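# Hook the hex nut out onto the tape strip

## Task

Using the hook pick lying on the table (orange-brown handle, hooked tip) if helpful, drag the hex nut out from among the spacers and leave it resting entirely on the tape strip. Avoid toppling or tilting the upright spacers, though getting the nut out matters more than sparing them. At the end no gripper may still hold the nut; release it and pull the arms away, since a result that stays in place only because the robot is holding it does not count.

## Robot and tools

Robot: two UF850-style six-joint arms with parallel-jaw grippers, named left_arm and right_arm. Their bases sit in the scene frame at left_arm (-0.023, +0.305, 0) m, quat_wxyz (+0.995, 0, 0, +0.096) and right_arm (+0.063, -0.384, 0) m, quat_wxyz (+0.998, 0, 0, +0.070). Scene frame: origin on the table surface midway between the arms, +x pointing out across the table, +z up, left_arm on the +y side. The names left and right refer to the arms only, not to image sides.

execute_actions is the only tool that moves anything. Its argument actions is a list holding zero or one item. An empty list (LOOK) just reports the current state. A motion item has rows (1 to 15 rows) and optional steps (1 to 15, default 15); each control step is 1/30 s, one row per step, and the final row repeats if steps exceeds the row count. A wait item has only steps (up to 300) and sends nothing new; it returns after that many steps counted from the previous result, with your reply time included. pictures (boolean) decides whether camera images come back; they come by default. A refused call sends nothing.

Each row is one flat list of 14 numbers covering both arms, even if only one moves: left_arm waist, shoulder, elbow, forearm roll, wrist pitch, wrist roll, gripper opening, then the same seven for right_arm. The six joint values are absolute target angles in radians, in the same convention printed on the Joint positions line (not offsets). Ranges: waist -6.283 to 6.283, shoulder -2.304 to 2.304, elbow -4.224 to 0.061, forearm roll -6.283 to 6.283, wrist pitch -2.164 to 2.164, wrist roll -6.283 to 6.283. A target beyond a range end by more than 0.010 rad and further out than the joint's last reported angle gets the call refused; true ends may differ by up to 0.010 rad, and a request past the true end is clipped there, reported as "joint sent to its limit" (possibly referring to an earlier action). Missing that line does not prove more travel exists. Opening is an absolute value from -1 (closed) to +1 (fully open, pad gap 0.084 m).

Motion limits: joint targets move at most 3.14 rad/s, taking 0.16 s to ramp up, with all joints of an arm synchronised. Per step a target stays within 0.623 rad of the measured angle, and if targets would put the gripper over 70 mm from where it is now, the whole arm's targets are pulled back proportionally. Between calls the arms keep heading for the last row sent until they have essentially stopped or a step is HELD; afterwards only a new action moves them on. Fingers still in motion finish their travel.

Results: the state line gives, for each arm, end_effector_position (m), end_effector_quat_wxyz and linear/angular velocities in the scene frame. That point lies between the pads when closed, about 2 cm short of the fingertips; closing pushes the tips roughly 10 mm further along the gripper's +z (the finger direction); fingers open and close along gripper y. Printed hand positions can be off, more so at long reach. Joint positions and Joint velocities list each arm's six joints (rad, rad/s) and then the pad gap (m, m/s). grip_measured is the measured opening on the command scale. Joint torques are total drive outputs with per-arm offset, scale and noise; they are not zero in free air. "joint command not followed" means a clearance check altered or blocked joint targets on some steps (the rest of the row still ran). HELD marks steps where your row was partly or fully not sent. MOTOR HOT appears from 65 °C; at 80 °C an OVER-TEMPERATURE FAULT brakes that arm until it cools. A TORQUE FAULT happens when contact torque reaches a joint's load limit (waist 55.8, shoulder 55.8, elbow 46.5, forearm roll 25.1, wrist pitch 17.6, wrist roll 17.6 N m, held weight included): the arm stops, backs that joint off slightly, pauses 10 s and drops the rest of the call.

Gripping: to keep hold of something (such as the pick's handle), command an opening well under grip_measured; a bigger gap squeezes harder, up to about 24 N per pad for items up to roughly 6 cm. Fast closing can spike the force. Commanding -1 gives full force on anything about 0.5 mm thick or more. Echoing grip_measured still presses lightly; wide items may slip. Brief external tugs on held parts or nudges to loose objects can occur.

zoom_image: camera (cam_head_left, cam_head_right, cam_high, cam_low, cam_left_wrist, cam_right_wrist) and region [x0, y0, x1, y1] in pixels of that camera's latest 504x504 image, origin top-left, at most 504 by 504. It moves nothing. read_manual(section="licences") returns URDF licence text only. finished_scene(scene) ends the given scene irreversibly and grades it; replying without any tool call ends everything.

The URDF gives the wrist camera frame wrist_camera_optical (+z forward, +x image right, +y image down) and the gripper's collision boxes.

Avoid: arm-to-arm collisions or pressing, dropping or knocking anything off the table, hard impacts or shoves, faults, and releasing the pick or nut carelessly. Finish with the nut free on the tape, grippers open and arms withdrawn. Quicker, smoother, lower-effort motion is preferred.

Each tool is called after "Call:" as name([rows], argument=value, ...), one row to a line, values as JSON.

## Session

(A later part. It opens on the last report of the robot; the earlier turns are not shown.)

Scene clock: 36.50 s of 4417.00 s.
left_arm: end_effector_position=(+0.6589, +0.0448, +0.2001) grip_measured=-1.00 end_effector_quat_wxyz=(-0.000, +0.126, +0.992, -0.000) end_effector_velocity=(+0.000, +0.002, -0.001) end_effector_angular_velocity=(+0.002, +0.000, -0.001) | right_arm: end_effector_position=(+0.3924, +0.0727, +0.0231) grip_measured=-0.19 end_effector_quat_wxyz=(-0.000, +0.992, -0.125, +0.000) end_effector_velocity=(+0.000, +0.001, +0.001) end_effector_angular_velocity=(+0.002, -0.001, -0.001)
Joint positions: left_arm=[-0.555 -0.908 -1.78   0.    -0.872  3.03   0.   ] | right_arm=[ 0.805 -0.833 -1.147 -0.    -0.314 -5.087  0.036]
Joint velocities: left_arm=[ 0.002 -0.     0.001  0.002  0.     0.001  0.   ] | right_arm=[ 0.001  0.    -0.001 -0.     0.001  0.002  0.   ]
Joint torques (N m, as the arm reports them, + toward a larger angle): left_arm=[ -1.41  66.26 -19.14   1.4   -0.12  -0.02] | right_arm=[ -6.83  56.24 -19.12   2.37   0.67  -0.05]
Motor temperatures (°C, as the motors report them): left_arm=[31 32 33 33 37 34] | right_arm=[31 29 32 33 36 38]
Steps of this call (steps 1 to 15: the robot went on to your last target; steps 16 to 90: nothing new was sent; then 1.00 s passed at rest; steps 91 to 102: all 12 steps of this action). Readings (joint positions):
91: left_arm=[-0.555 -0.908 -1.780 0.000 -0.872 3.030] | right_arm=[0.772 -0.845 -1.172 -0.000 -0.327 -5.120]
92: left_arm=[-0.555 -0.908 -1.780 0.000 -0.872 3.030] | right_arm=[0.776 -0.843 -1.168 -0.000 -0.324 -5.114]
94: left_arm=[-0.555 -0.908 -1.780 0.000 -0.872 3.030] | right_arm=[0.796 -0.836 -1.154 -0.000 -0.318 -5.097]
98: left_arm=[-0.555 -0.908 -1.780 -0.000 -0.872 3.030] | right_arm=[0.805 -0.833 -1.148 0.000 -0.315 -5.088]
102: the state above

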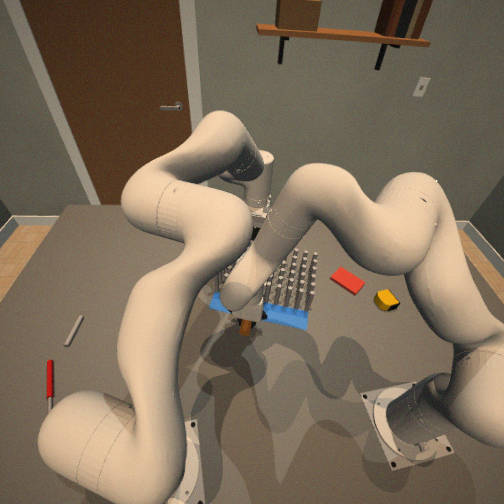

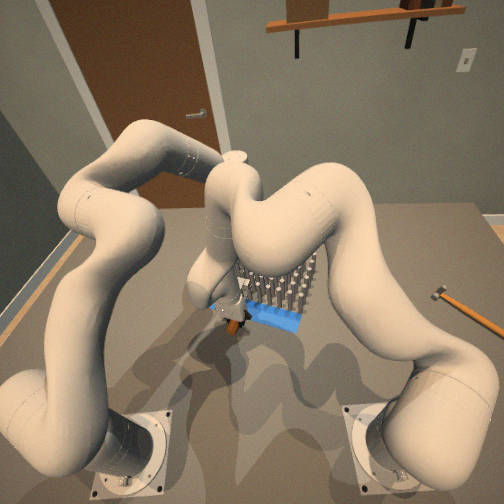

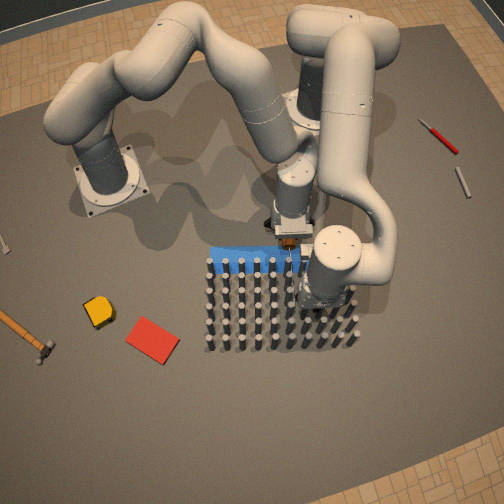

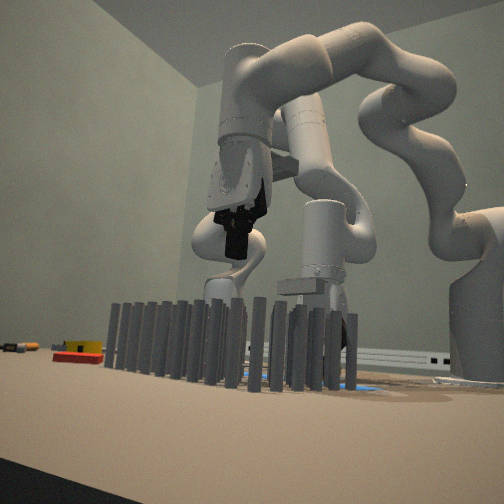

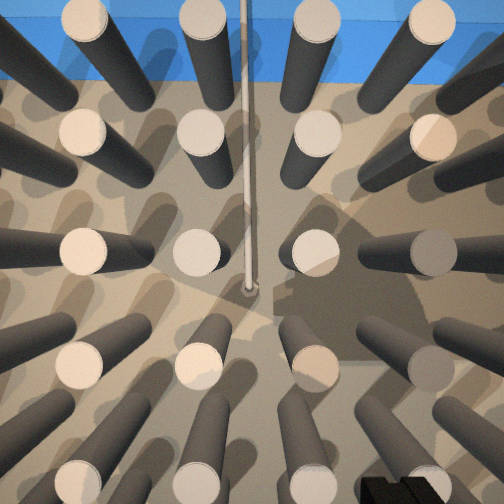

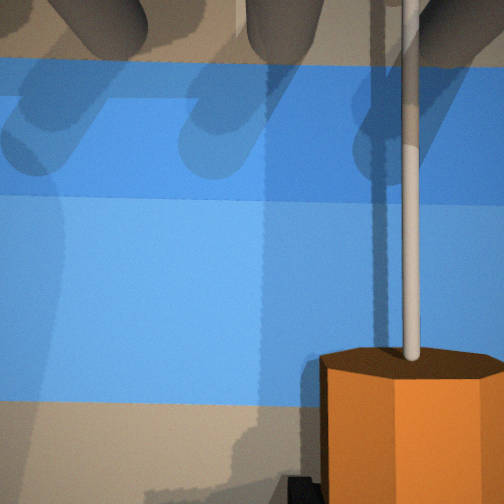

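The hook is in the hole. Now dragging the nut along the lane.

Call:
execute_actions([
  {"rows": [[-0.5554,-0.9083,-1.7801,0.0,-0.8718,3.0301,-1, 0.8383,-0.8221,-1.1248,0.0,-0.3027,-5.0539,-1]], "steps": 10},
], pictures=false)

Call:
execute_actions([
  {"rows": [[-0.5554,-0.9083,-1.7801,0.0,-0.8718,3.0301,-1, 0.8726,-0.8122,-1.1046,0.0,-0.2924,-5.0196,-1]], "steps": 10},
], pictures=false)

Call:
execute_actions([
  {"rows": [[-0.5554,-0.9083,-1.7801,0.0,-0.8718,3.0301,-1, 0.9076,-0.8035,-1.0868,0.0,-0.2833,-4.9846,-1]], "steps": 10},
], pictures=false)

Call:
execute_actions([
  {"rows": [[-0.5554,-0.9083,-1.7801,0.0,-0.8718,3.0301,-1, 0.9434,-0.7960,-1.0712,0.0,-0.2752,-4.9488,-1]], "steps": 12},
])

Scene clock: 37.93 s of 4417.00 s.
left_arm: end_effector_position=(+0.6589, +0.0448, +0.2001) grip_measured=-1.00 end_effector_quat_wxyz=(-0.000, +0.126, +0.992, -0.000) end_effector_velocity=(+0.000, +0.000, +0.000) end_effector_angular_velocity=(-0.001, -0.000, +0.001) | right_arm: end_effector_position=(+0.3730, +0.0776, +0.0231) grip_measured=-0.19 end_effector_quat_wxyz=(+0.000, +0.992, -0.125, +0.000) end_effector_velocity=(+0.001, -0.000, +0.000) end_effector_angular_velocity=(+0.001, -0.001, -0.005)
Joint positions: left_arm=[-0.555 -0.908 -1.78   0.    -0.872  3.03   0.   ] | right_arm=[ 0.838 -0.822 -1.125 -0.    -0.303 -5.054  0.036]
Joint velocities: left_arm=[ 0.     0.001  0.    -0.001 -0.     0.     0.   ] | right_arm=[-0.002  0.     0.001 -0.002  0.002  0.005  0.   ]
Joint torques (N m, as the arm reports them, + toward a larger angle): left_arm=[  0.28  65.18 -19.5    1.08  -0.34  -0.05] | right_arm=[ -5.97  55.73 -19.     2.62   0.73  -0.01]
Motor temperatures (°C, as the motors report them): left_arm=[31 32 33 33 37 34] | right_arm=[31 29 32 33 36 38]
Steps of this call (steps 1 to 15: the robot went on to your last target; steps 16 to 33: nothing new was sent; steps 34 to 43: all 10 steps of this action). Readings (joint positions):
34: left_arm=[-0.555 -0.908 -1.780 -0.000 -0.872 3.030] | right_arm=[0.805 -0.833 -1.147 0.000 -0.314 -5.087]
35: left_arm=[-0.555 -0.908 -1.780 0.000 -0.872 3.030] | right_arm=[0.809 -0.831 -1.144 -0.000 -0.312 -5.081]
37: left_arm=[-0.555 -0.908 -1.780 0.000 -0.872 3.030] | right_arm=[0.829 -0.825 -1.131 -0.000 -0.306 -5.064]
41: left_arm=[-0.555 -0.908 -1.780 0.000 -0.872 3.030] | right_arm=[0.838 -0.822 -1.125 0.000 -0.303 -5.055]
43: the state above

Scene clock: 38.27 s of 4417.00 s.
left_arm: end_effector_position=(+0.6589, +0.0448, +0.2001) grip_measured=-1.00 end_effector_quat_wxyz=(-0.000, +0.126, +0.992, -0.000) end_effector_velocity=(-0.000, -0.000, -0.001) end_effector_angular_velocity=(-0.000, +0.001, +0.001) | right_arm: end_effector_position=(+0.3537, +0.0826, +0.0231) grip_measured=-0.19 end_effector_quat_wxyz=(-0.000, +0.992, -0.125, +0.000) end_effector_velocity=(+0.001, -0.000, -0.000) end_effector_angular_velocity=(+0.002, -0.001, -0.005)
Joint positions: left_arm=[-0.555 -0.908 -1.78   0.    -0.872  3.03   0.   ] | right_arm=[ 0.872 -0.812 -1.105 -0.    -0.292 -5.02   0.036]
Joint velocities: left_arm=[-0.    -0.001  0.    -0.001  0.    -0.001  0.   ] | right_arm=[-0.001  0.001  0.001 -0.     0.003  0.004  0.   ]
Joint torques (N m, as the arm reports them, + toward a larger angle): left_arm=[ -1.86  64.91 -19.19   0.32  -0.34  -0.09] | right_arm=[ -6.3   55.82 -18.75   2.58   0.7    0.04]
Motor temperatures (°C, as the motors report them): left_arm=[31 32 33 33 37 34] | right_arm=[31 29 32 33 36 38]
Steps of this call (steps 1 to 10: all 10 steps of this action). Readings (joint positions):
1: left_arm=[-0.555 -0.908 -1.780 0.000 -0.872 3.030] | right_arm=[0.838 -0.822 -1.125 -0.000 -0.303 -5.054]
2: left_arm=[-0.555 -0.908 -1.780 0.000 -0.872 3.030] | right_arm=[0.842 -0.821 -1.122 -0.000 -0.300 -5.048]
4: left_arm=[-0.555 -0.908 -1.780 -0.000 -0.872 3.030] | right_arm=[0.863 -0.815 -1.110 -0.000 -0.295 -5.030]
8: left_arm=[-0.555 -0.908 -1.780 -0.000 -0.872 3.030] | right_arm=[0.872 -0.812 -1.105 0.000 -0.293 -5.020]
10: the state above

Scene clock: 38.60 s of 4417.00 s.
left_arm: end_effector_position=(+0.6589, +0.0448, +0.2001) grip_measured=-1.00 end_effector_quat_wxyz=(-0.000, +0.126, +0.992, -0.000) end_effector_velocity=(+0.000, +0.000, +0.000) end_effector_angular_velocity=(+0.001, -0.000, -0.003) | right_arm: end_effector_position=(+0.3343, +0.0875, +0.0232) grip_measured=-0.19 end_effector_quat_wxyz=(-0.000, +0.992, -0.125, +0.000) end_effector_velocity=(+0.000, -0.001, -0.000) end_effector_angular_velocity=(-0.000, -0.000, -0.005)
Joint positions: left_arm=[-0.555 -0.908 -1.78   0.    -0.872  3.03   0.   ] | right_arm=[ 0.907 -0.804 -1.087 -0.    -0.283 -4.985  0.036]
Joint velocities: left_arm=[-0.     0.     0.     0.001 -0.     0.003  0.   ] | right_arm=[-0.001  0.     0.002 -0.001  0.001  0.005 -0.   ]
Joint torques (N m, as the arm reports them, + toward a larger angle): left_arm=[  0.45  64.56 -19.75   1.3   -0.28  -0.04] | right_arm=[ -6.53  54.26 -18.95   2.49   0.71  -0.09]
Motor temperatures (°C, as the motors report them): left_arm=[31 32 33 33 37 34] | right_arm=[31 30 32 33 36 38]
Steps of this call (steps 1 to 10: all 10 steps of this action). Readings (joint positions):
1: left_arm=[-0.555 -0.908 -1.780 0.000 -0.872 3.030] | right_arm=[0.872 -0.812 -1.105 -0.000 -0.292 -5.019]
2: left_arm=[-0.555 -0.908 -1.780 0.000 -0.872 3.030] | right_arm=[0.877 -0.811 -1.102 -0.000 -0.290 -5.013]
4: left_arm=[-0.555 -0.908 -1.780 0.000 -0.872 3.030] | right_arm=[0.897 -0.806 -1.092 -0.000 -0.286 -4.995]
8: left_arm=[-0.555 -0.908 -1.780 0.000 -0.872 3.030] | right_arm=[0.907 -0.804 -1.087 0.000 -0.284 -4.985]
10: the state above

Scene clock: 39.00 s of 4417.00 s.
left_arm: end_effector_position=(+0.6589, +0.0448, +0.2001) grip_measured=-1.00 end_effector_quat_wxyz=(-0.000, +0.126, +0.992, -0.000) end_effector_velocity=(+0.000, -0.000, -0.001) end_effector_angular_velocity=(-0.000, +0.001, +0.000) | right_arm: end_effector_position=(+0.3150, +0.0925, +0.0231) grip_measured=-0.19 end_effector_quat_wxyz=(-0.000, +0.992, -0.125, +0.000) end_effector_velocity=(-0.000, +0.000, +0.000) end_effector_angular_velocity=(+0.000, -0.000, -0.000)
Joint positions: left_arm=[-0.555 -0.908 -1.78   0.    -0.872  3.03   0.   ] | right_arm=[ 0.943 -0.796 -1.071 -0.    -0.275 -4.949  0.036]
Joint velocities: left_arm=[ 0.    -0.002 -0.001 -0.001 -0.     0.001  0.   ] | right_arm=[ 0.001  0.     0.     0.     0.     0.001 -0.   ]
Joint torques (N m, as the arm reports them, + toward a larger angle): left_arm=[  0.01  68.75 -19.88   1.23  -0.24   0.23] | right_arm=[ -6.42  54.28 -18.93   2.73   0.59  -0.12]
Motor temperatures (°C, as the motors report them): left_arm=[31 32 33 33 37 34] | right_arm=[31 30 32 33 36 38]
Steps of this call (steps 1 to 12: all 12 steps of this action). Readings (joint positions):
1: left_arm=[-0.555 -0.908 -1.780 -0.000 -0.872 3.030] | right_arm=[0.907 -0.804 -1.087 -0.000 -0.283 -4.984]
2: left_arm=[-0.555 -0.908 -1.780 0.000 -0.872 3.030] | right_arm=[0.912 -0.802 -1.085 -0.000 -0.282 -4.978]
4: left_arm=[-0.555 -0.908 -1.780 0.000 -0.872 3.030] | right_arm=[0.933 -0.798 -1.076 -0.000 -0.278 -4.959]
8: left_arm=[-0.555 -0.908 -1.780 -0.000 -0.872 3.030] | right_arm=[0.943 -0.796 -1.071 0.000 -0.275 -4.950]
12: the state above

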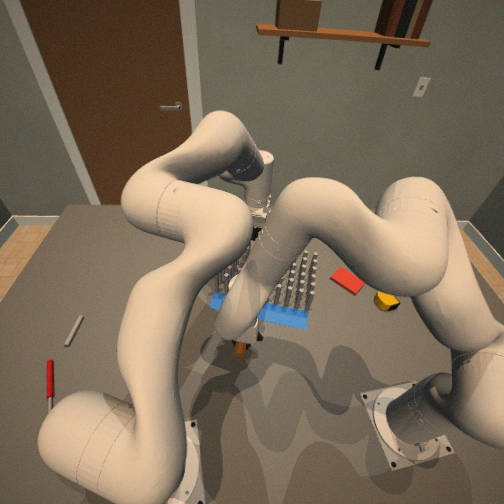

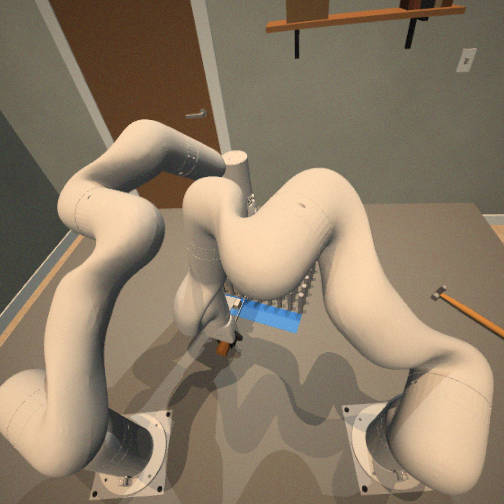

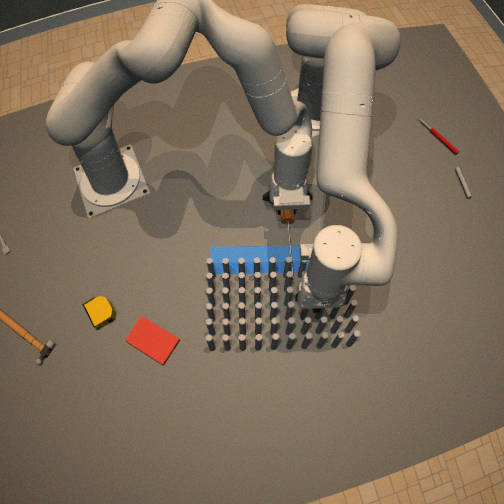

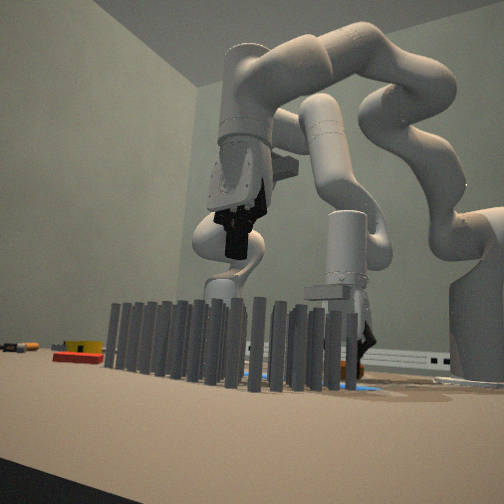

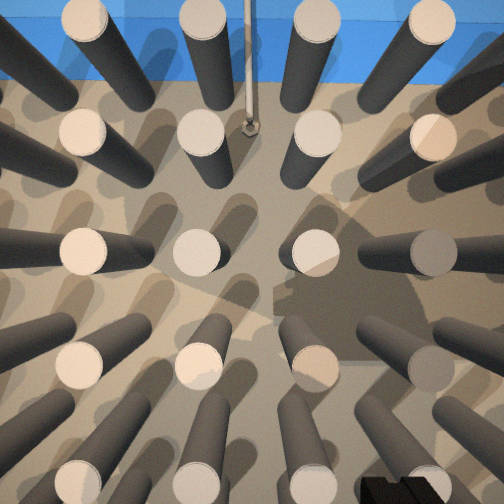

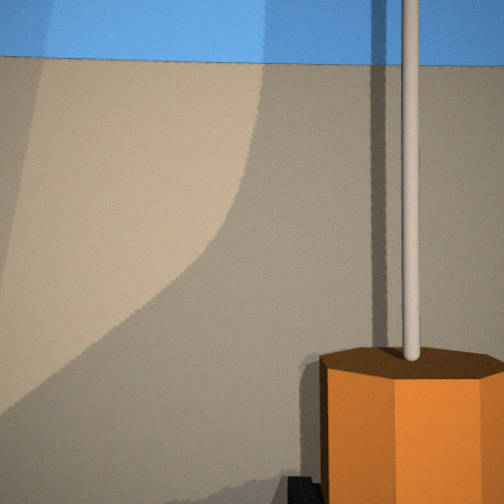

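Call:
execute_actions([
  {"rows": [[-0.5554,-0.9083,-1.7801,0.0,-0.8718,3.0301,-1, 0.9798,-0.7896,-1.0578,0.0,-0.2682,-4.9124,-1]], "steps": 10},
], pictures=false)

Call:
execute_actions([
  {"rows": [[-0.5554,-0.9083,-1.7801,0.0,-0.8718,3.0301,-1, 1.0167,-0.7843,-1.0466,0.0,-0.2623,-4.8755,-1]], "steps": 10},
], pictures=false)

Call:
execute_actions([
  {"rows": [[-0.5554,-0.9083,-1.7801,0.0,-0.8718,3.0301,-1, 1.0448,-0.7811,-1.0399,0.0,-0.2589,-4.8474,-1]], "steps": 12},
])

Scene clock: 40.03 s of 4417.00 s.
left_arm: end_effector_position=(+0.6589, +0.0448, +0.2001) grip_measured=-1.00 end_effector_quat_wxyz=(-0.000, +0.126, +0.992, -0.000) end_effector_velocity=(-0.000, +0.000, -0.000) end_effector_angular_velocity=(+0.000, +0.001, -0.000) | right_arm: end_effector_position=(+0.2955, +0.0975, +0.0231) grip_measured=-0.19 end_effector_quat_wxyz=(+0.000, +0.992, -0.125, +0.000) end_effector_velocity=(+0.001, +0.000, +0.000) end_effector_angular_velocity=(+0.001, -0.001, -0.005)
Joint positions: left_arm=[-0.555 -0.908 -1.78   0.    -0.872  3.03   0.   ] | right_arm=[ 0.979 -0.79  -1.058 -0.    -0.268 -4.913  0.036]
Joint velocities: left_arm=[-0.    -0.     0.001  0.    -0.    -0.     0.   ] | right_arm=[-0.002 -0.    -0.001 -0.002  0.001  0.005 -0.   ]
Joint torques (N m, as the arm reports them, + toward a larger angle): left_arm=[ -1.51  66.83 -19.08   0.4   -0.38  -0.06] | right_arm=[ -6.82  53.83 -18.74   2.72   0.72  -0.04]
Motor temperatures (°C, as the motors report them): left_arm=[31 32 33 33 37 34] | right_arm=[31 30 32 33 36 38]
Steps of this call (steps 1 to 15: the robot went on to your last target; steps 16 to 21: nothing new was sent; steps 22 to 31: all 10 steps of this action). Readings (joint positions):
22: left_arm=[-0.555 -0.908 -1.780 0.000 -0.872 3.030] | right_arm=[0.944 -0.796 -1.071 -0.000 -0.275 -4.948]
23: left_arm=[-0.555 -0.908 -1.780 0.000 -0.872 3.030] | right_arm=[0.948 -0.795 -1.069 -0.000 -0.274 -4.942]
25: left_arm=[-0.555 -0.908 -1.780 -0.000 -0.872 3.030] | right_arm=[0.969 -0.791 -1.062 0.000 -0.270 -4.923]
29: left_arm=[-0.555 -0.908 -1.780 -0.000 -0.872 3.030] | right_arm=[0.980 -0.790 -1.058 0.000 -0.268 -4.913]
31: the state above

Scene clock: 40.37 s of 4417.00 s.
left_arm: end_effector_position=(+0.6589, +0.0448, +0.2001) grip_measured=-1.00 end_effector_quat_wxyz=(-0.000, +0.126, +0.992, -0.000) end_effector_velocity=(+0.000, +0.001, -0.000) end_effector_angular_velocity=(+0.000, +0.000, +0.002) | right_arm: end_effector_position=(+0.2762, +0.1024, +0.0231) grip_measured=-0.19 end_effector_quat_wxyz=(+0.000, +0.992, -0.125, +0.000) end_effector_velocity=(+0.001, +0.000, +0.000) end_effector_angular_velocity=(+0.001, -0.001, -0.005)
Joint positions: left_arm=[-0.555 -0.908 -1.78   0.    -0.872  3.03   0.   ] | right_arm=[ 1.016 -0.784 -1.047 -0.    -0.262 -4.876  0.036]
Joint velocities: left_arm=[ 0.001 -0.001 -0.     0.     0.    -0.001  0.   ] | right_arm=[-0.001  0.    -0.001 -0.001  0.001  0.005  0.   ]
Joint torques (N m, as the arm reports them, + toward a larger angle): left_arm=[ -1.24  66.38 -19.1    1.6   -0.37  -0.28] | right_arm=[ -6.73  53.65 -18.24   2.86   0.78   0.  ]
Motor temperatures (°C, as the motors report them): left_arm=[31 32 33 33 37 34] | right_arm=[31 30 32 33 36 38]
Steps of this call (steps 1 to 10: all 10 steps of this action). Readings (joint positions):
1: left_arm=[-0.555 -0.908 -1.780 -0.000 -0.872 3.030] | right_arm=[0.980 -0.790 -1.058 -0.000 -0.268 -4.912]
2: left_arm=[-0.555 -0.908 -1.780 -0.000 -0.872 3.030] | right_arm=[0.984 -0.789 -1.056 -0.000 -0.267 -4.906]
4: left_arm=[-0.555 -0.908 -1.780 0.000 -0.872 3.030] | right_arm=[1.006 -0.786 -1.050 -0.000 -0.264 -4.886]
8: left_arm=[-0.555 -0.908 -1.780 0.000 -0.872 3.030] | right_arm=[1.016 -0.784 -1.047 0.000 -0.262 -4.876]
10: the state above

Scene clock: 40.77 s of 4417.00 s.
left_arm: end_effector_position=(+0.6589, +0.0448, +0.2001) grip_measured=-1.00 end_effector_quat_wxyz=(-0.000, +0.126, +0.992, -0.000) end_effector_velocity=(-0.000, +0.001, -0.000) end_effector_angular_velocity=(+0.000, +0.001, +0.002) | right_arm: end_effector_position=(+0.2616, +0.1061, +0.0230) grip_measured=-0.19 end_effector_quat_wxyz=(+0.000, +0.992, -0.125, -0.000) end_effector_velocity=(-0.001, -0.001, -0.000) end_effector_angular_velocity=(-0.001, +0.001, -0.001)
Joint positions: left_arm=[-0.555 -0.908 -1.78  -0.    -0.872  3.03   0.   ] | right_arm=[ 1.044 -0.781 -1.04  -0.    -0.259 -4.848  0.036]
Joint velocities: left_arm=[ 0.001  0.001  0.001 -0.     0.    -0.001  0.   ] | right_arm=[ 0.001  0.     0.001  0.002 -0.     0.    -0.   ]
Joint torques (N m, as the arm reports them, + toward a larger angle): left_arm=[ -0.22  64.6  -19.47   0.87  -0.42   0.06] | right_arm=[ -6.42  53.03 -17.83   2.38   0.78   0.01]
Motor temperatures (°C, as the motors report them): left_arm=[31 32 33 33 37 34] | right_arm=[31 30 32 33 36 38]
Steps of this call (steps 1 to 12: all 12 steps of this action). Readings (joint positions):
1: left_arm=[-0.555 -0.908 -1.780 -0.000 -0.872 3.030] | right_arm=[1.016 -0.784 -1.047 -0.000 -0.262 -4.875]
2: left_arm=[-0.555 -0.908 -1.780 0.000 -0.872 3.030] | right_arm=[1.020 -0.784 -1.046 -0.000 -0.261 -4.870]
4: left_arm=[-0.555 -0.908 -1.780 0.000 -0.872 3.030] | right_arm=[1.037 -0.782 -1.042 0.000 -0.260 -4.855]
8: left_arm=[-0.555 -0.908 -1.780 -0.000 -0.872 3.030] | right_arm=[1.044 -0.781 -1.040 0.000 -0.259 -4.848]
12: the state above

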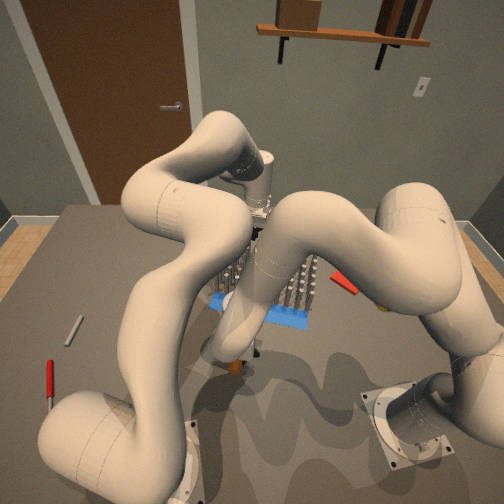

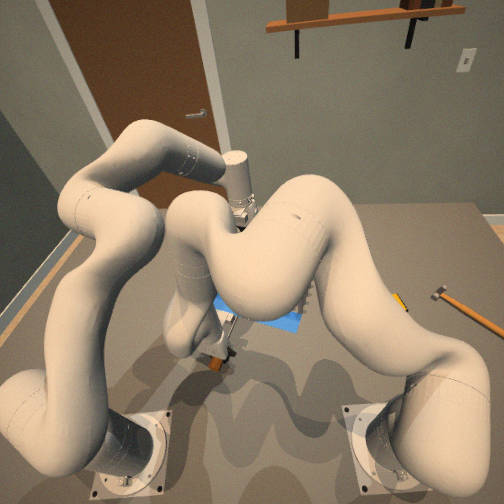

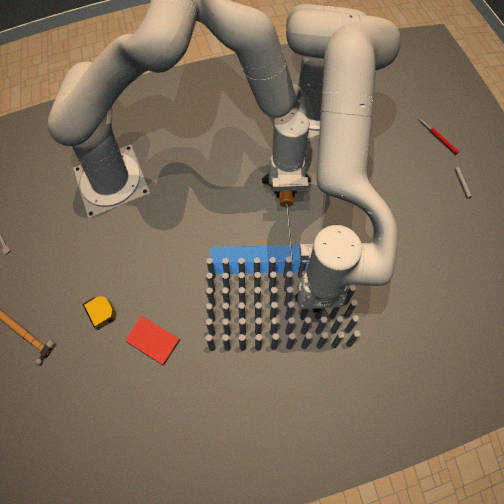

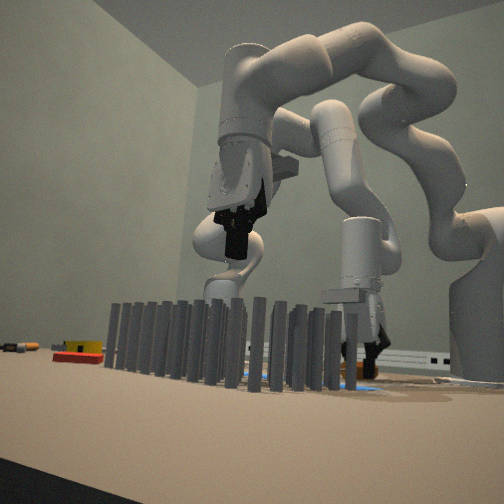

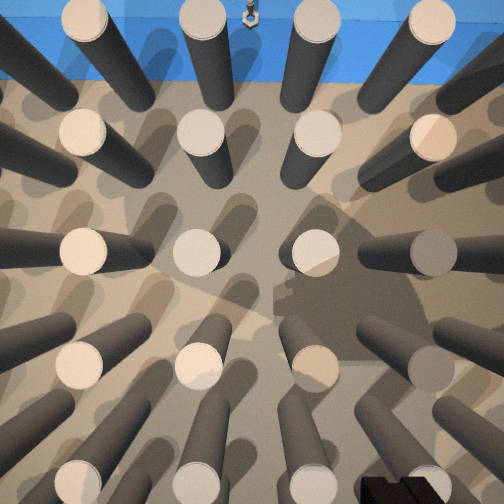

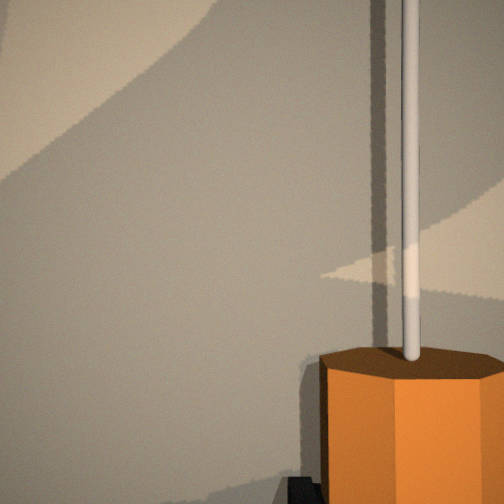

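Call:
execute_actions([
  {"rows": [[-0.5554,-0.9083,-1.7801,0.0,-0.8718,3.0301,-1, 1.0448,-0.6228,-1.0151,0.0,-0.3923,-4.8474,-1]], "steps": 15},
])

Call:
zoom_image(camera="cam_left_wrist", region=[190, 0, 330, 100])

Scene clock: 41.73 s of 4417.00 s.
left_arm: end_effector_position=(+0.6589, +0.0448, +0.2001) grip_measured=-1.00 end_effector_quat_wxyz=(-0.000, +0.126, +0.992, -0.000) end_effector_velocity=(-0.000, -0.001, -0.000) end_effector_angular_velocity=(-0.001, +0.001, +0.001) | right_arm: end_effector_position=(+0.2613, +0.1059, +0.0990) grip_measured=-0.19 end_effector_quat_wxyz=(+0.001, +0.992, -0.125, -0.000) end_effector_velocity=(+0.001, +0.002, +0.005) end_effector_angular_velocity=(+0.007, -0.003, -0.001)
Joint positions: left_arm=[-0.555 -0.908 -1.78  -0.    -0.872  3.03   0.   ] | right_arm=[ 1.045 -0.624 -1.015 -0.    -0.392 -4.847  0.036]
Joint velocities: left_arm=[-0.001 -0.    -0.    -0.002 -0.    -0.     0.   ] | right_arm=[ 0.     0.009 -0.001  0.    -0.002  0.001 -0.   ]
Joint torques (N m, as the arm reports them, + toward a larger angle): left_arm=[  0.07  62.8  -19.19   0.65  -0.31  -0.01] | right_arm=[ -6.2   50.44 -21.     3.07   0.7   -0.02]
Motor temperatures (°C, as the motors report them): left_arm=[31 32 33 33 37 34] | right_arm=[31 30 32 33 36 38]
Steps of this call (steps 1 to 14: the robot went on to your last target; steps 15 to 29: all 15 steps of this action). Readings (joint positions):
15: left_arm=[-0.555 -0.908 -1.780 0.000 -0.872 3.030] | right_arm=[1.045 -0.781 -1.040 0.000 -0.259 -4.847]
16: left_arm=[-0.555 -0.908 -1.780 -0.000 -0.872 3.030] | right_arm=[1.045 -0.776 -1.038 -0.000 -0.265 -4.847]
18: left_arm=[-0.555 -0.908 -1.780 -0.000 -0.872 3.030] | right_arm=[1.045 -0.727 -1.028 -0.000 -0.311 -4.847]
22: left_arm=[-0.555 -0.908 -1.780 -0.000 -0.872 3.030] | right_arm=[1.045 -0.627 -1.020 0.000 -0.384 -4.847]
29: the state above

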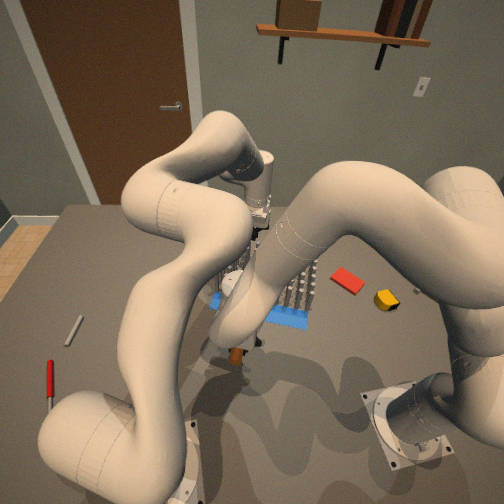

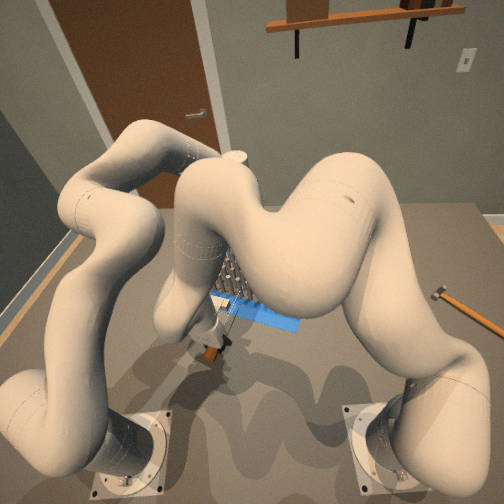

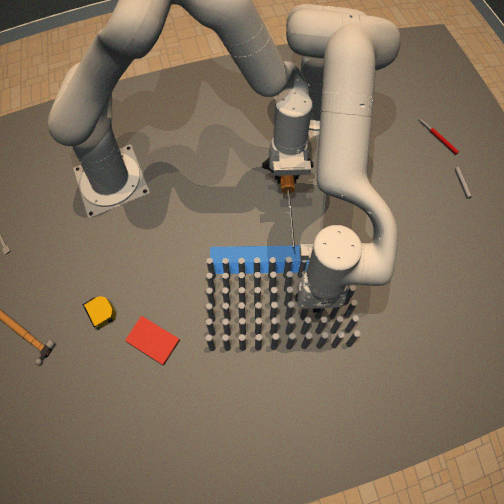

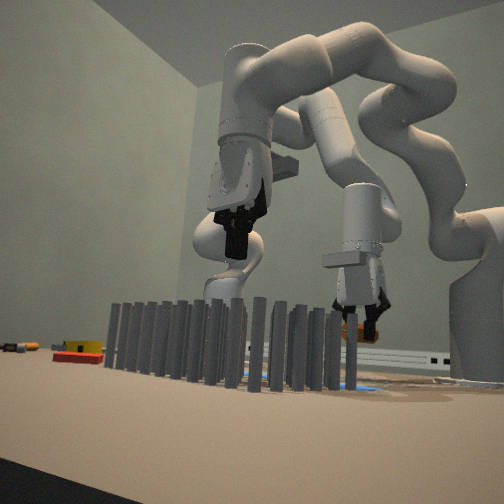

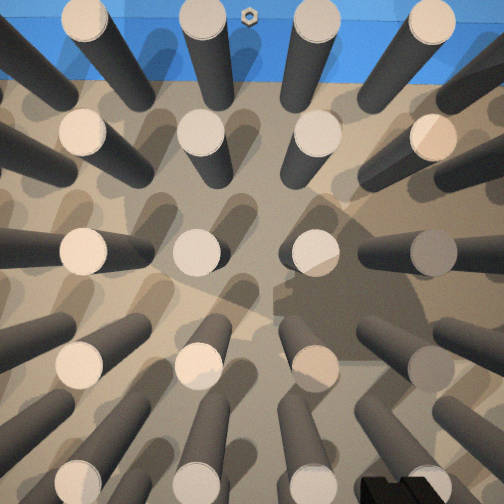

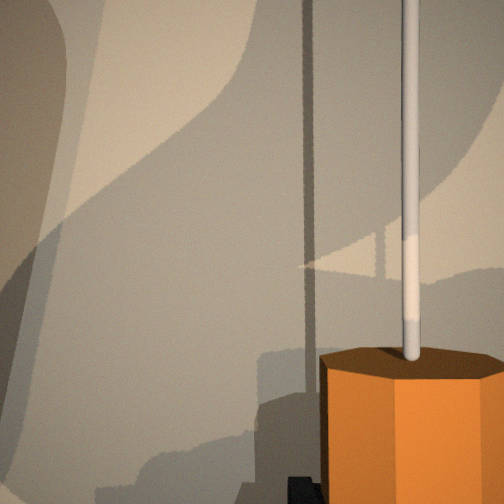

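Region (190, 0, 330, 100) of cam_left_wrist's 504x504 image, scaled by 3.600, with more detail than that image has; it fills the top 360 rows of this view, and the rest is white.

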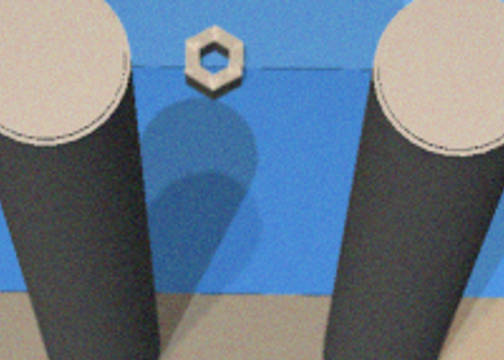

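Call:
execute_actions([
  {"rows": [[0.2,-0.375,-1.025,0.0,-0.65,3.0301,-1, 1.3006,-0.3860,-0.6150,0.0,-0.2290,-3.6,-1]], "steps": 15},
], pictures=false)

Call:
execute_actions([
  {"steps": 20},
], pictures=false)

Call:
execute_actions([
  {"rows": [[0.2,-0.375,-1.025,0.0,-0.65,3.0301,-1, 1.3006,-0.5990,-0.6461,0.0,-0.0471,-3.6,-1]], "steps": 15},
], pictures=false)

Call:
execute_actions([
  {"rows": [[0.2,-0.375,-1.025,0.0,-0.65,3.0301,-1, 1.3006,-0.5990,-0.6461,0.0,-0.0471,-3.6,1]], "steps": 15},
], pictures=false)

Call:
execute_actions([
  {"rows": [[0.2,-0.375,-1.025,0.0,-0.65,3.0301,-1, 1.3006,-0.3860,-0.6150,0.0,-0.2290,-3.6,1]], "steps": 15},
])

Call:
zoom_image(camera="cam_high", region=[195, 235, 370, 360])

Scene clock: 43.80 s of 4417.00 s.
left_arm: end_effector_position=(+0.6334, +0.2657, +0.2303) grip_measured=-1.00 end_effector_quat_wxyz=(+0.008, -0.026, +1.000, -0.001) end_effector_velocity=(-0.169, +0.482, +0.026) end_effector_angular_velocity=(+0.002, +0.026, +0.716) | right_arm: end_effector_position=(+0.1288, +0.0194, +0.1006) grip_measured=-0.19 end_effector_quat_wxyz=(+0.000, +0.897, -0.443, +0.000) end_effector_velocity=(-0.165, -0.167, -0.005) end_effector_angular_velocity=(-0.003, -0.001, -2.641)
Joint positions: left_arm=[-0.251 -0.681 -1.474  0.    -0.777  3.03   0.   ] | right_arm=[ 1.268 -0.416 -0.667 -0.    -0.251 -3.957  0.036]
Joint velocities: left_arm=[ 0.716  0.486  0.714  0.001  0.201 -0.001  0.   ] | right_arm=[ 0.332  0.309  0.524  0.     0.212  2.973 -0.   ]
Joint torques (N m, as the arm reports them, + toward a larger angle): left_arm=[ -1.58  61.42 -17.99   0.8   -0.17   0.03] | right_arm=[-12.03  28.92 -22.84   2.78   0.46  -0.18]
Motor temperatures (°C, as the motors report them): left_arm=[31 32 33 33 37 34] | right_arm=[31 30 32 33 36 38]
Steps of this call (steps 1 to 15: the robot went on to your last target; steps 16 to 47: nothing new was sent; steps 48 to 62: all 15 steps of this action). Readings (joint positions):
48: left_arm=[-0.555 -0.908 -1.780 -0.000 -0.872 3.030] | right_arm=[1.045 -0.623 -1.015 0.000 -0.392 -4.847]
49: left_arm=[-0.551 -0.904 -1.773 -0.000 -0.869 3.030] | right_arm=[1.047 -0.621 -1.011 0.000 -0.390 -4.840]
51: left_arm=[-0.509 -0.867 -1.728 -0.000 -0.853 3.030] | right_arm=[1.069 -0.600 -0.975 0.000 -0.374 -4.781]
55: left_arm=[-0.416 -0.793 -1.637 -0.000 -0.824 3.030] | right_arm=[1.154 -0.522 -0.846 0.000 -0.323 -4.556]
62: the state above

Scene clock: 44.47 s of 4417.00 s.
left_arm: end_effector_position=(+0.4591, +0.5018, +0.2341) grip_measured=-1.00 end_effector_quat_wxyz=(-0.000, -0.247, +0.969, -0.000) end_effector_velocity=(-0.028, +0.016, -0.003) end_effector_angular_velocity=(+0.001, -0.006, +0.052) | right_arm: end_effector_position=(+0.1131, +0.0027, +0.1000) grip_measured=-0.19 end_effector_quat_wxyz=(-0.000, +0.813, -0.582, -0.000) end_effector_velocity=(-0.000, -0.002, -0.000) end_effector_angular_velocity=(-0.003, +0.000, +0.000)
Joint positions: left_arm=[ 0.196 -0.378 -1.029  0.    -0.652  3.03   0.   ] | right_arm=[ 1.301 -0.386 -0.615  0.    -0.229 -3.6    0.036]
Joint velocities: left_arm=[ 0.05   0.042  0.066 -0.002  0.03  -0.     0.   ] | right_arm=[ 0.001  0.001  0.003  0.    -0.     0.    -0.   ]
Joint torques (N m, as the arm reports them, + toward a larger angle): left_arm=[ -7.89  39.72 -18.27   0.05  -0.5    0.06] | right_arm=[ -7.53  34.11 -17.71   2.4    0.63  -0.17]
Motor temperatures (°C, as the motors report them): left_arm=[31 32 33 33 37 34] | right_arm=[31 30 32 33 36 38]
Steps of this call (steps 1 to 20: the robot went on to your last target). Readings (joint positions):
1: left_arm=[-0.227 -0.665 -1.450 0.000 -0.770 3.030] | right_arm=[1.278 -0.407 -0.651 -0.000 -0.244 -3.861]
2: left_arm=[-0.203 -0.648 -1.426 0.000 -0.764 3.030] | right_arm=[1.286 -0.400 -0.638 -0.000 -0.239 -3.778]
4: left_arm=[-0.154 -0.615 -1.377 0.000 -0.750 3.030] | right_arm=[1.296 -0.390 -0.622 -0.000 -0.232 -3.662]
8: left_arm=[-0.055 -0.548 -1.278 0.000 -0.722 3.030] | right_arm=[1.300 -0.387 -0.616 0.000 -0.229 -3.605]
20: the state above

Scene clock: 44.97 s of 4417.00 s.
left_arm: end_effector_position=(+0.4574, +0.5030, +0.2341) grip_measured=-1.00 end_effector_quat_wxyz=(+0.000, -0.249, +0.969, -0.000) end_effector_velocity=(-0.000, +0.000, +0.000) end_effector_angular_velocity=(-0.000, +0.000, +0.000) | right_arm: end_effector_position=(+0.1132, +0.0035, +0.0238) grip_measured=-0.19 end_effector_quat_wxyz=(-0.001, +0.813, -0.582, -0.000) end_effector_velocity=(-0.000, -0.002, -0.003) end_effector_angular_velocity=(-0.005, +0.001, -0.002)
Joint positions: left_arm=[ 0.2   -0.375 -1.025 -0.    -0.65   3.03   0.   ] | right_arm=[ 1.301 -0.597 -0.646 -0.    -0.047 -3.6    0.036]
Joint velocities: left_arm=[ 0.001  0.001  0.001 -0.001 -0.     0.001  0.   ] | right_arm=[ 0.    -0.007  0.     0.001  0.002  0.001 -0.   ]
Joint torques (N m, as the arm reports them, + toward a larger angle): left_arm=[  0.17  43.87 -17.03   1.16  -0.44  -0.17] | right_arm=[ -5.54  41.   -12.73   2.32   0.66   0.07]
Motor temperatures (°C, as the motors report them): left_arm=[31 32 33 33 37 34] | right_arm=[31 30 32 33 36 38]
Steps of this call (steps 1 to 15: all 15 steps of this action). Readings (joint positions):
1: left_arm=[0.197 -0.377 -1.027 -0.000 -0.651 3.030] | right_arm=[1.301 -0.386 -0.615 -0.000 -0.229 -3.600]
2: left_arm=[0.198 -0.376 -1.027 -0.000 -0.650 3.030] | right_arm=[1.301 -0.391 -0.616 -0.000 -0.223 -3.600]
4: left_arm=[0.198 -0.376 -1.026 -0.000 -0.650 3.030] | right_arm=[1.301 -0.444 -0.626 0.000 -0.173 -3.600]
8: left_arm=[0.199 -0.375 -1.025 -0.000 -0.650 3.030] | right_arm=[1.301 -0.587 -0.642 -0.000 -0.062 -3.600]
15: the state above

Scene clock: 45.47 s of 4417.00 s.
left_arm: end_effector_position=(+0.4573, +0.5031, +0.2341) grip_measured=-1.00 end_effector_quat_wxyz=(+0.000, -0.249, +0.969, -0.000) end_effector_velocity=(+0.000, +0.001, +0.001) end_effector_angular_velocity=(+0.001, -0.002, -0.000) | right_arm: end_effector_position=(+0.1131, +0.0029, +0.0232) grip_measured=+1.00 end_effector_quat_wxyz=(-0.000, +0.813, -0.582, -0.000) end_effector_velocity=(+0.000, +0.000, -0.000) end_effector_angular_velocity=(+0.000, -0.000, +0.000)
Joint positions: left_arm=[ 0.2   -0.375 -1.025 -0.    -0.65   3.03   0.   ] | right_arm=[ 1.301 -0.599 -0.646  0.    -0.047 -3.6    0.084]
Joint velocities: left_arm=[ 0.001  0.001 -0.001  0.001 -0.     0.001  0.   ] | right_arm=[-0.    -0.001 -0.    -0.001  0.001  0.     0.   ]
Joint torques (N m, as the arm reports them, + toward a larger angle): left_arm=[ -1.84  44.12 -16.83   1.76  -0.48  -0.09] | right_arm=[ -6.05  39.73 -12.47   2.36   0.6   -0.08]
Motor temperatures (°C, as the motors report them): left_arm=[31 32 33 33 37 34] | right_arm=[31 30 32 33 36 38]
Steps of this call (steps 1 to 15: all 15 steps of this action). Readings (joint positions):
1: left_arm=[0.200 -0.375 -1.025 -0.000 -0.650 3.030] | right_arm=[1.301 -0.598 -0.646 -0.000 -0.047 -3.600]
2: left_arm=[0.200 -0.375 -1.025 -0.000 -0.650 3.030] | right_arm=[1.301 -0.598 -0.646 -0.000 -0.047 -3.600]
4: left_arm=[0.200 -0.375 -1.025 -0.000 -0.650 3.030] | right_arm=[1.301 -0.598 -0.646 -0.000 -0.047 -3.600]
8: left_arm=[0.200 -0.375 -1.025 -0.000 -0.650 3.030] | right_arm=[1.301 -0.599 -0.646 -0.000 -0.047 -3.600]
15: the state above

Scene clock: 45.97 s of 4417.00 s.
left_arm: end_effector_position=(+0.4573, +0.5031, +0.2341) grip_measured=-1.00 end_effector_quat_wxyz=(+0.000, -0.249, +0.969, -0.000) end_effector_velocity=(-0.000, +0.000, -0.000) end_effector_angular_velocity=(+0.000, +0.000, +0.001) | right_arm: end_effector_position=(+0.1130, +0.0021, +0.0992) grip_measured=+1.00 end_effector_quat_wxyz=(+0.001, +0.813, -0.582, +0.000) end_effector_velocity=(+0.000, +0.002, +0.003) end_effector_angular_velocity=(+0.006, -0.001, -0.001)
Joint positions: left_arm=[ 0.2   -0.375 -1.025  0.    -0.65   3.03   0.   ] | right_arm=[ 1.301 -0.388 -0.615 -0.    -0.229 -3.6    0.084]
Joint velocities: left_arm=[ 0.001  0.     0.001  0.001  0.    -0.001  0.   ] | right_arm=[-0.     0.007 -0.002  0.    -0.003  0.001  0.   ]
Joint torques (N m, as the arm reports them, + toward a larger angle): left_arm=[ -2.65  41.2  -17.81  -0.16  -0.29  -0.09] | right_arm=[ -6.79  34.94 -17.28   2.65   0.55   0.03]
Motor temperatures (°C, as the motors report them): left_arm=[31 32 33 33 37 34] | right_arm=[31 30 32 33 36 38]
Steps of this call (steps 1 to 15: all 15 steps of this action). Readings (joint positions):
1: left_arm=[0.200 -0.375 -1.025 -0.000 -0.650 3.030] | right_arm=[1.301 -0.599 -0.646 0.000 -0.047 -3.600]
2: left_arm=[0.200 -0.375 -1.025 -0.000 -0.650 3.030] | right_arm=[1.301 -0.594 -0.645 0.000 -0.053 -3.600]
4: left_arm=[0.200 -0.375 -1.025 0.000 -0.650 3.030] | right_arm=[1.301 -0.541 -0.635 -0.000 -0.103 -3.600]
8: left_arm=[0.200 -0.375 -1.025 -0.000 -0.650 3.030] | right_arm=[1.301 -0.398 -0.620 0.000 -0.214 -3.600]
15: the state above

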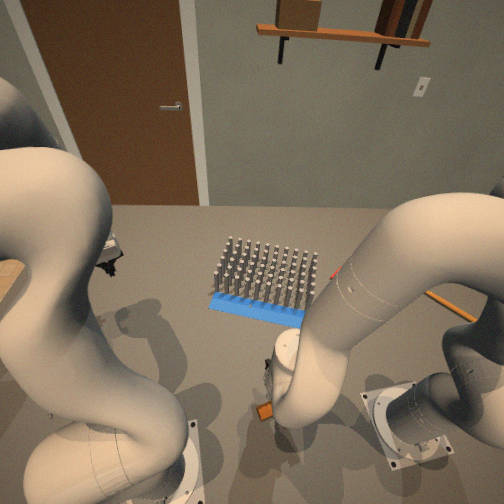

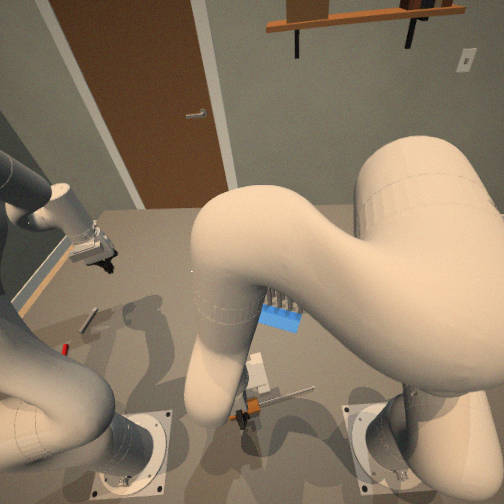

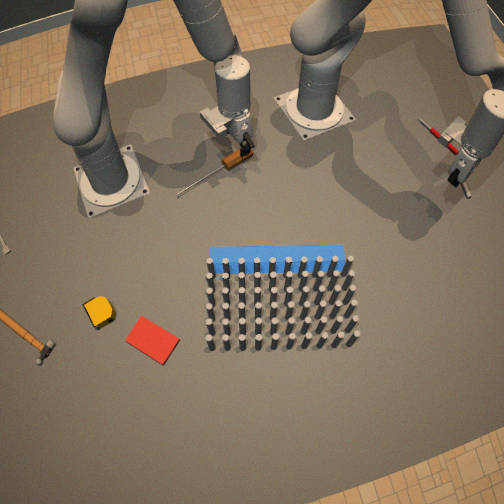

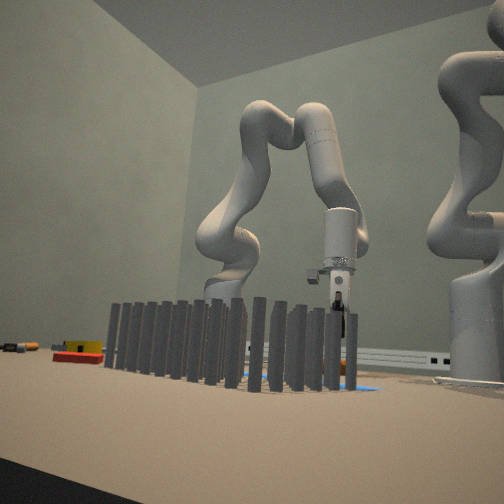

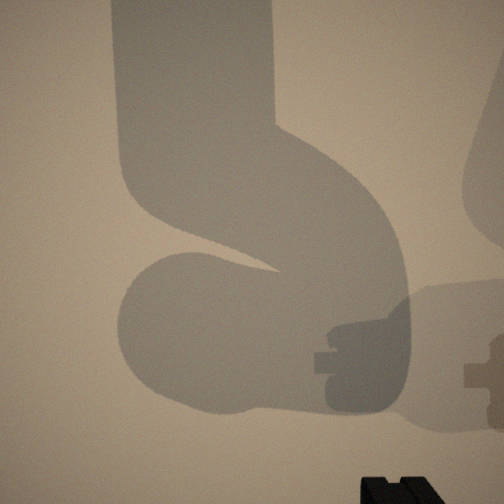

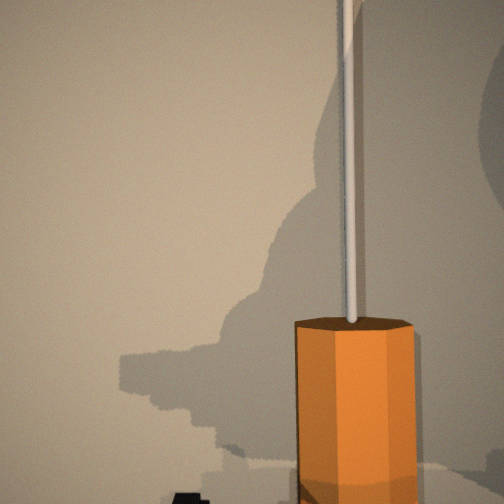

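Region (195, 235, 370, 360) of cam_high's 504x504 image, scaled by 2.880, with more detail than that image has; it fills the top 360 rows of this view, and the rest is white.

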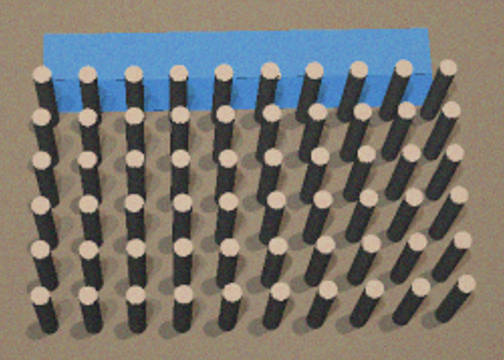

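Call:
zoom_image(camera="cam_head_left", region=[200, 270, 320, 340])

Region (200, 270, 320, 340) of cam_head_left's 504x504 image, scaled by 4.200, with more detail than that image has; it fills the top 294 rows of this view, and the rest is white.

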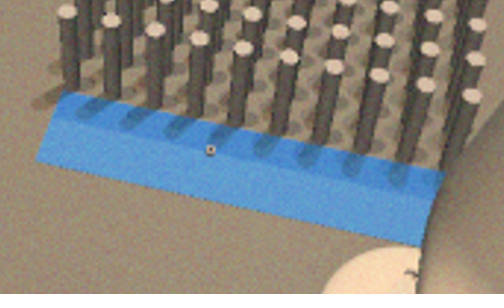

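The nut sits in the middle of the tape, and all the spacers are upright.

Call:
finished_scene(scene=2)

The scene is finished: the task was done.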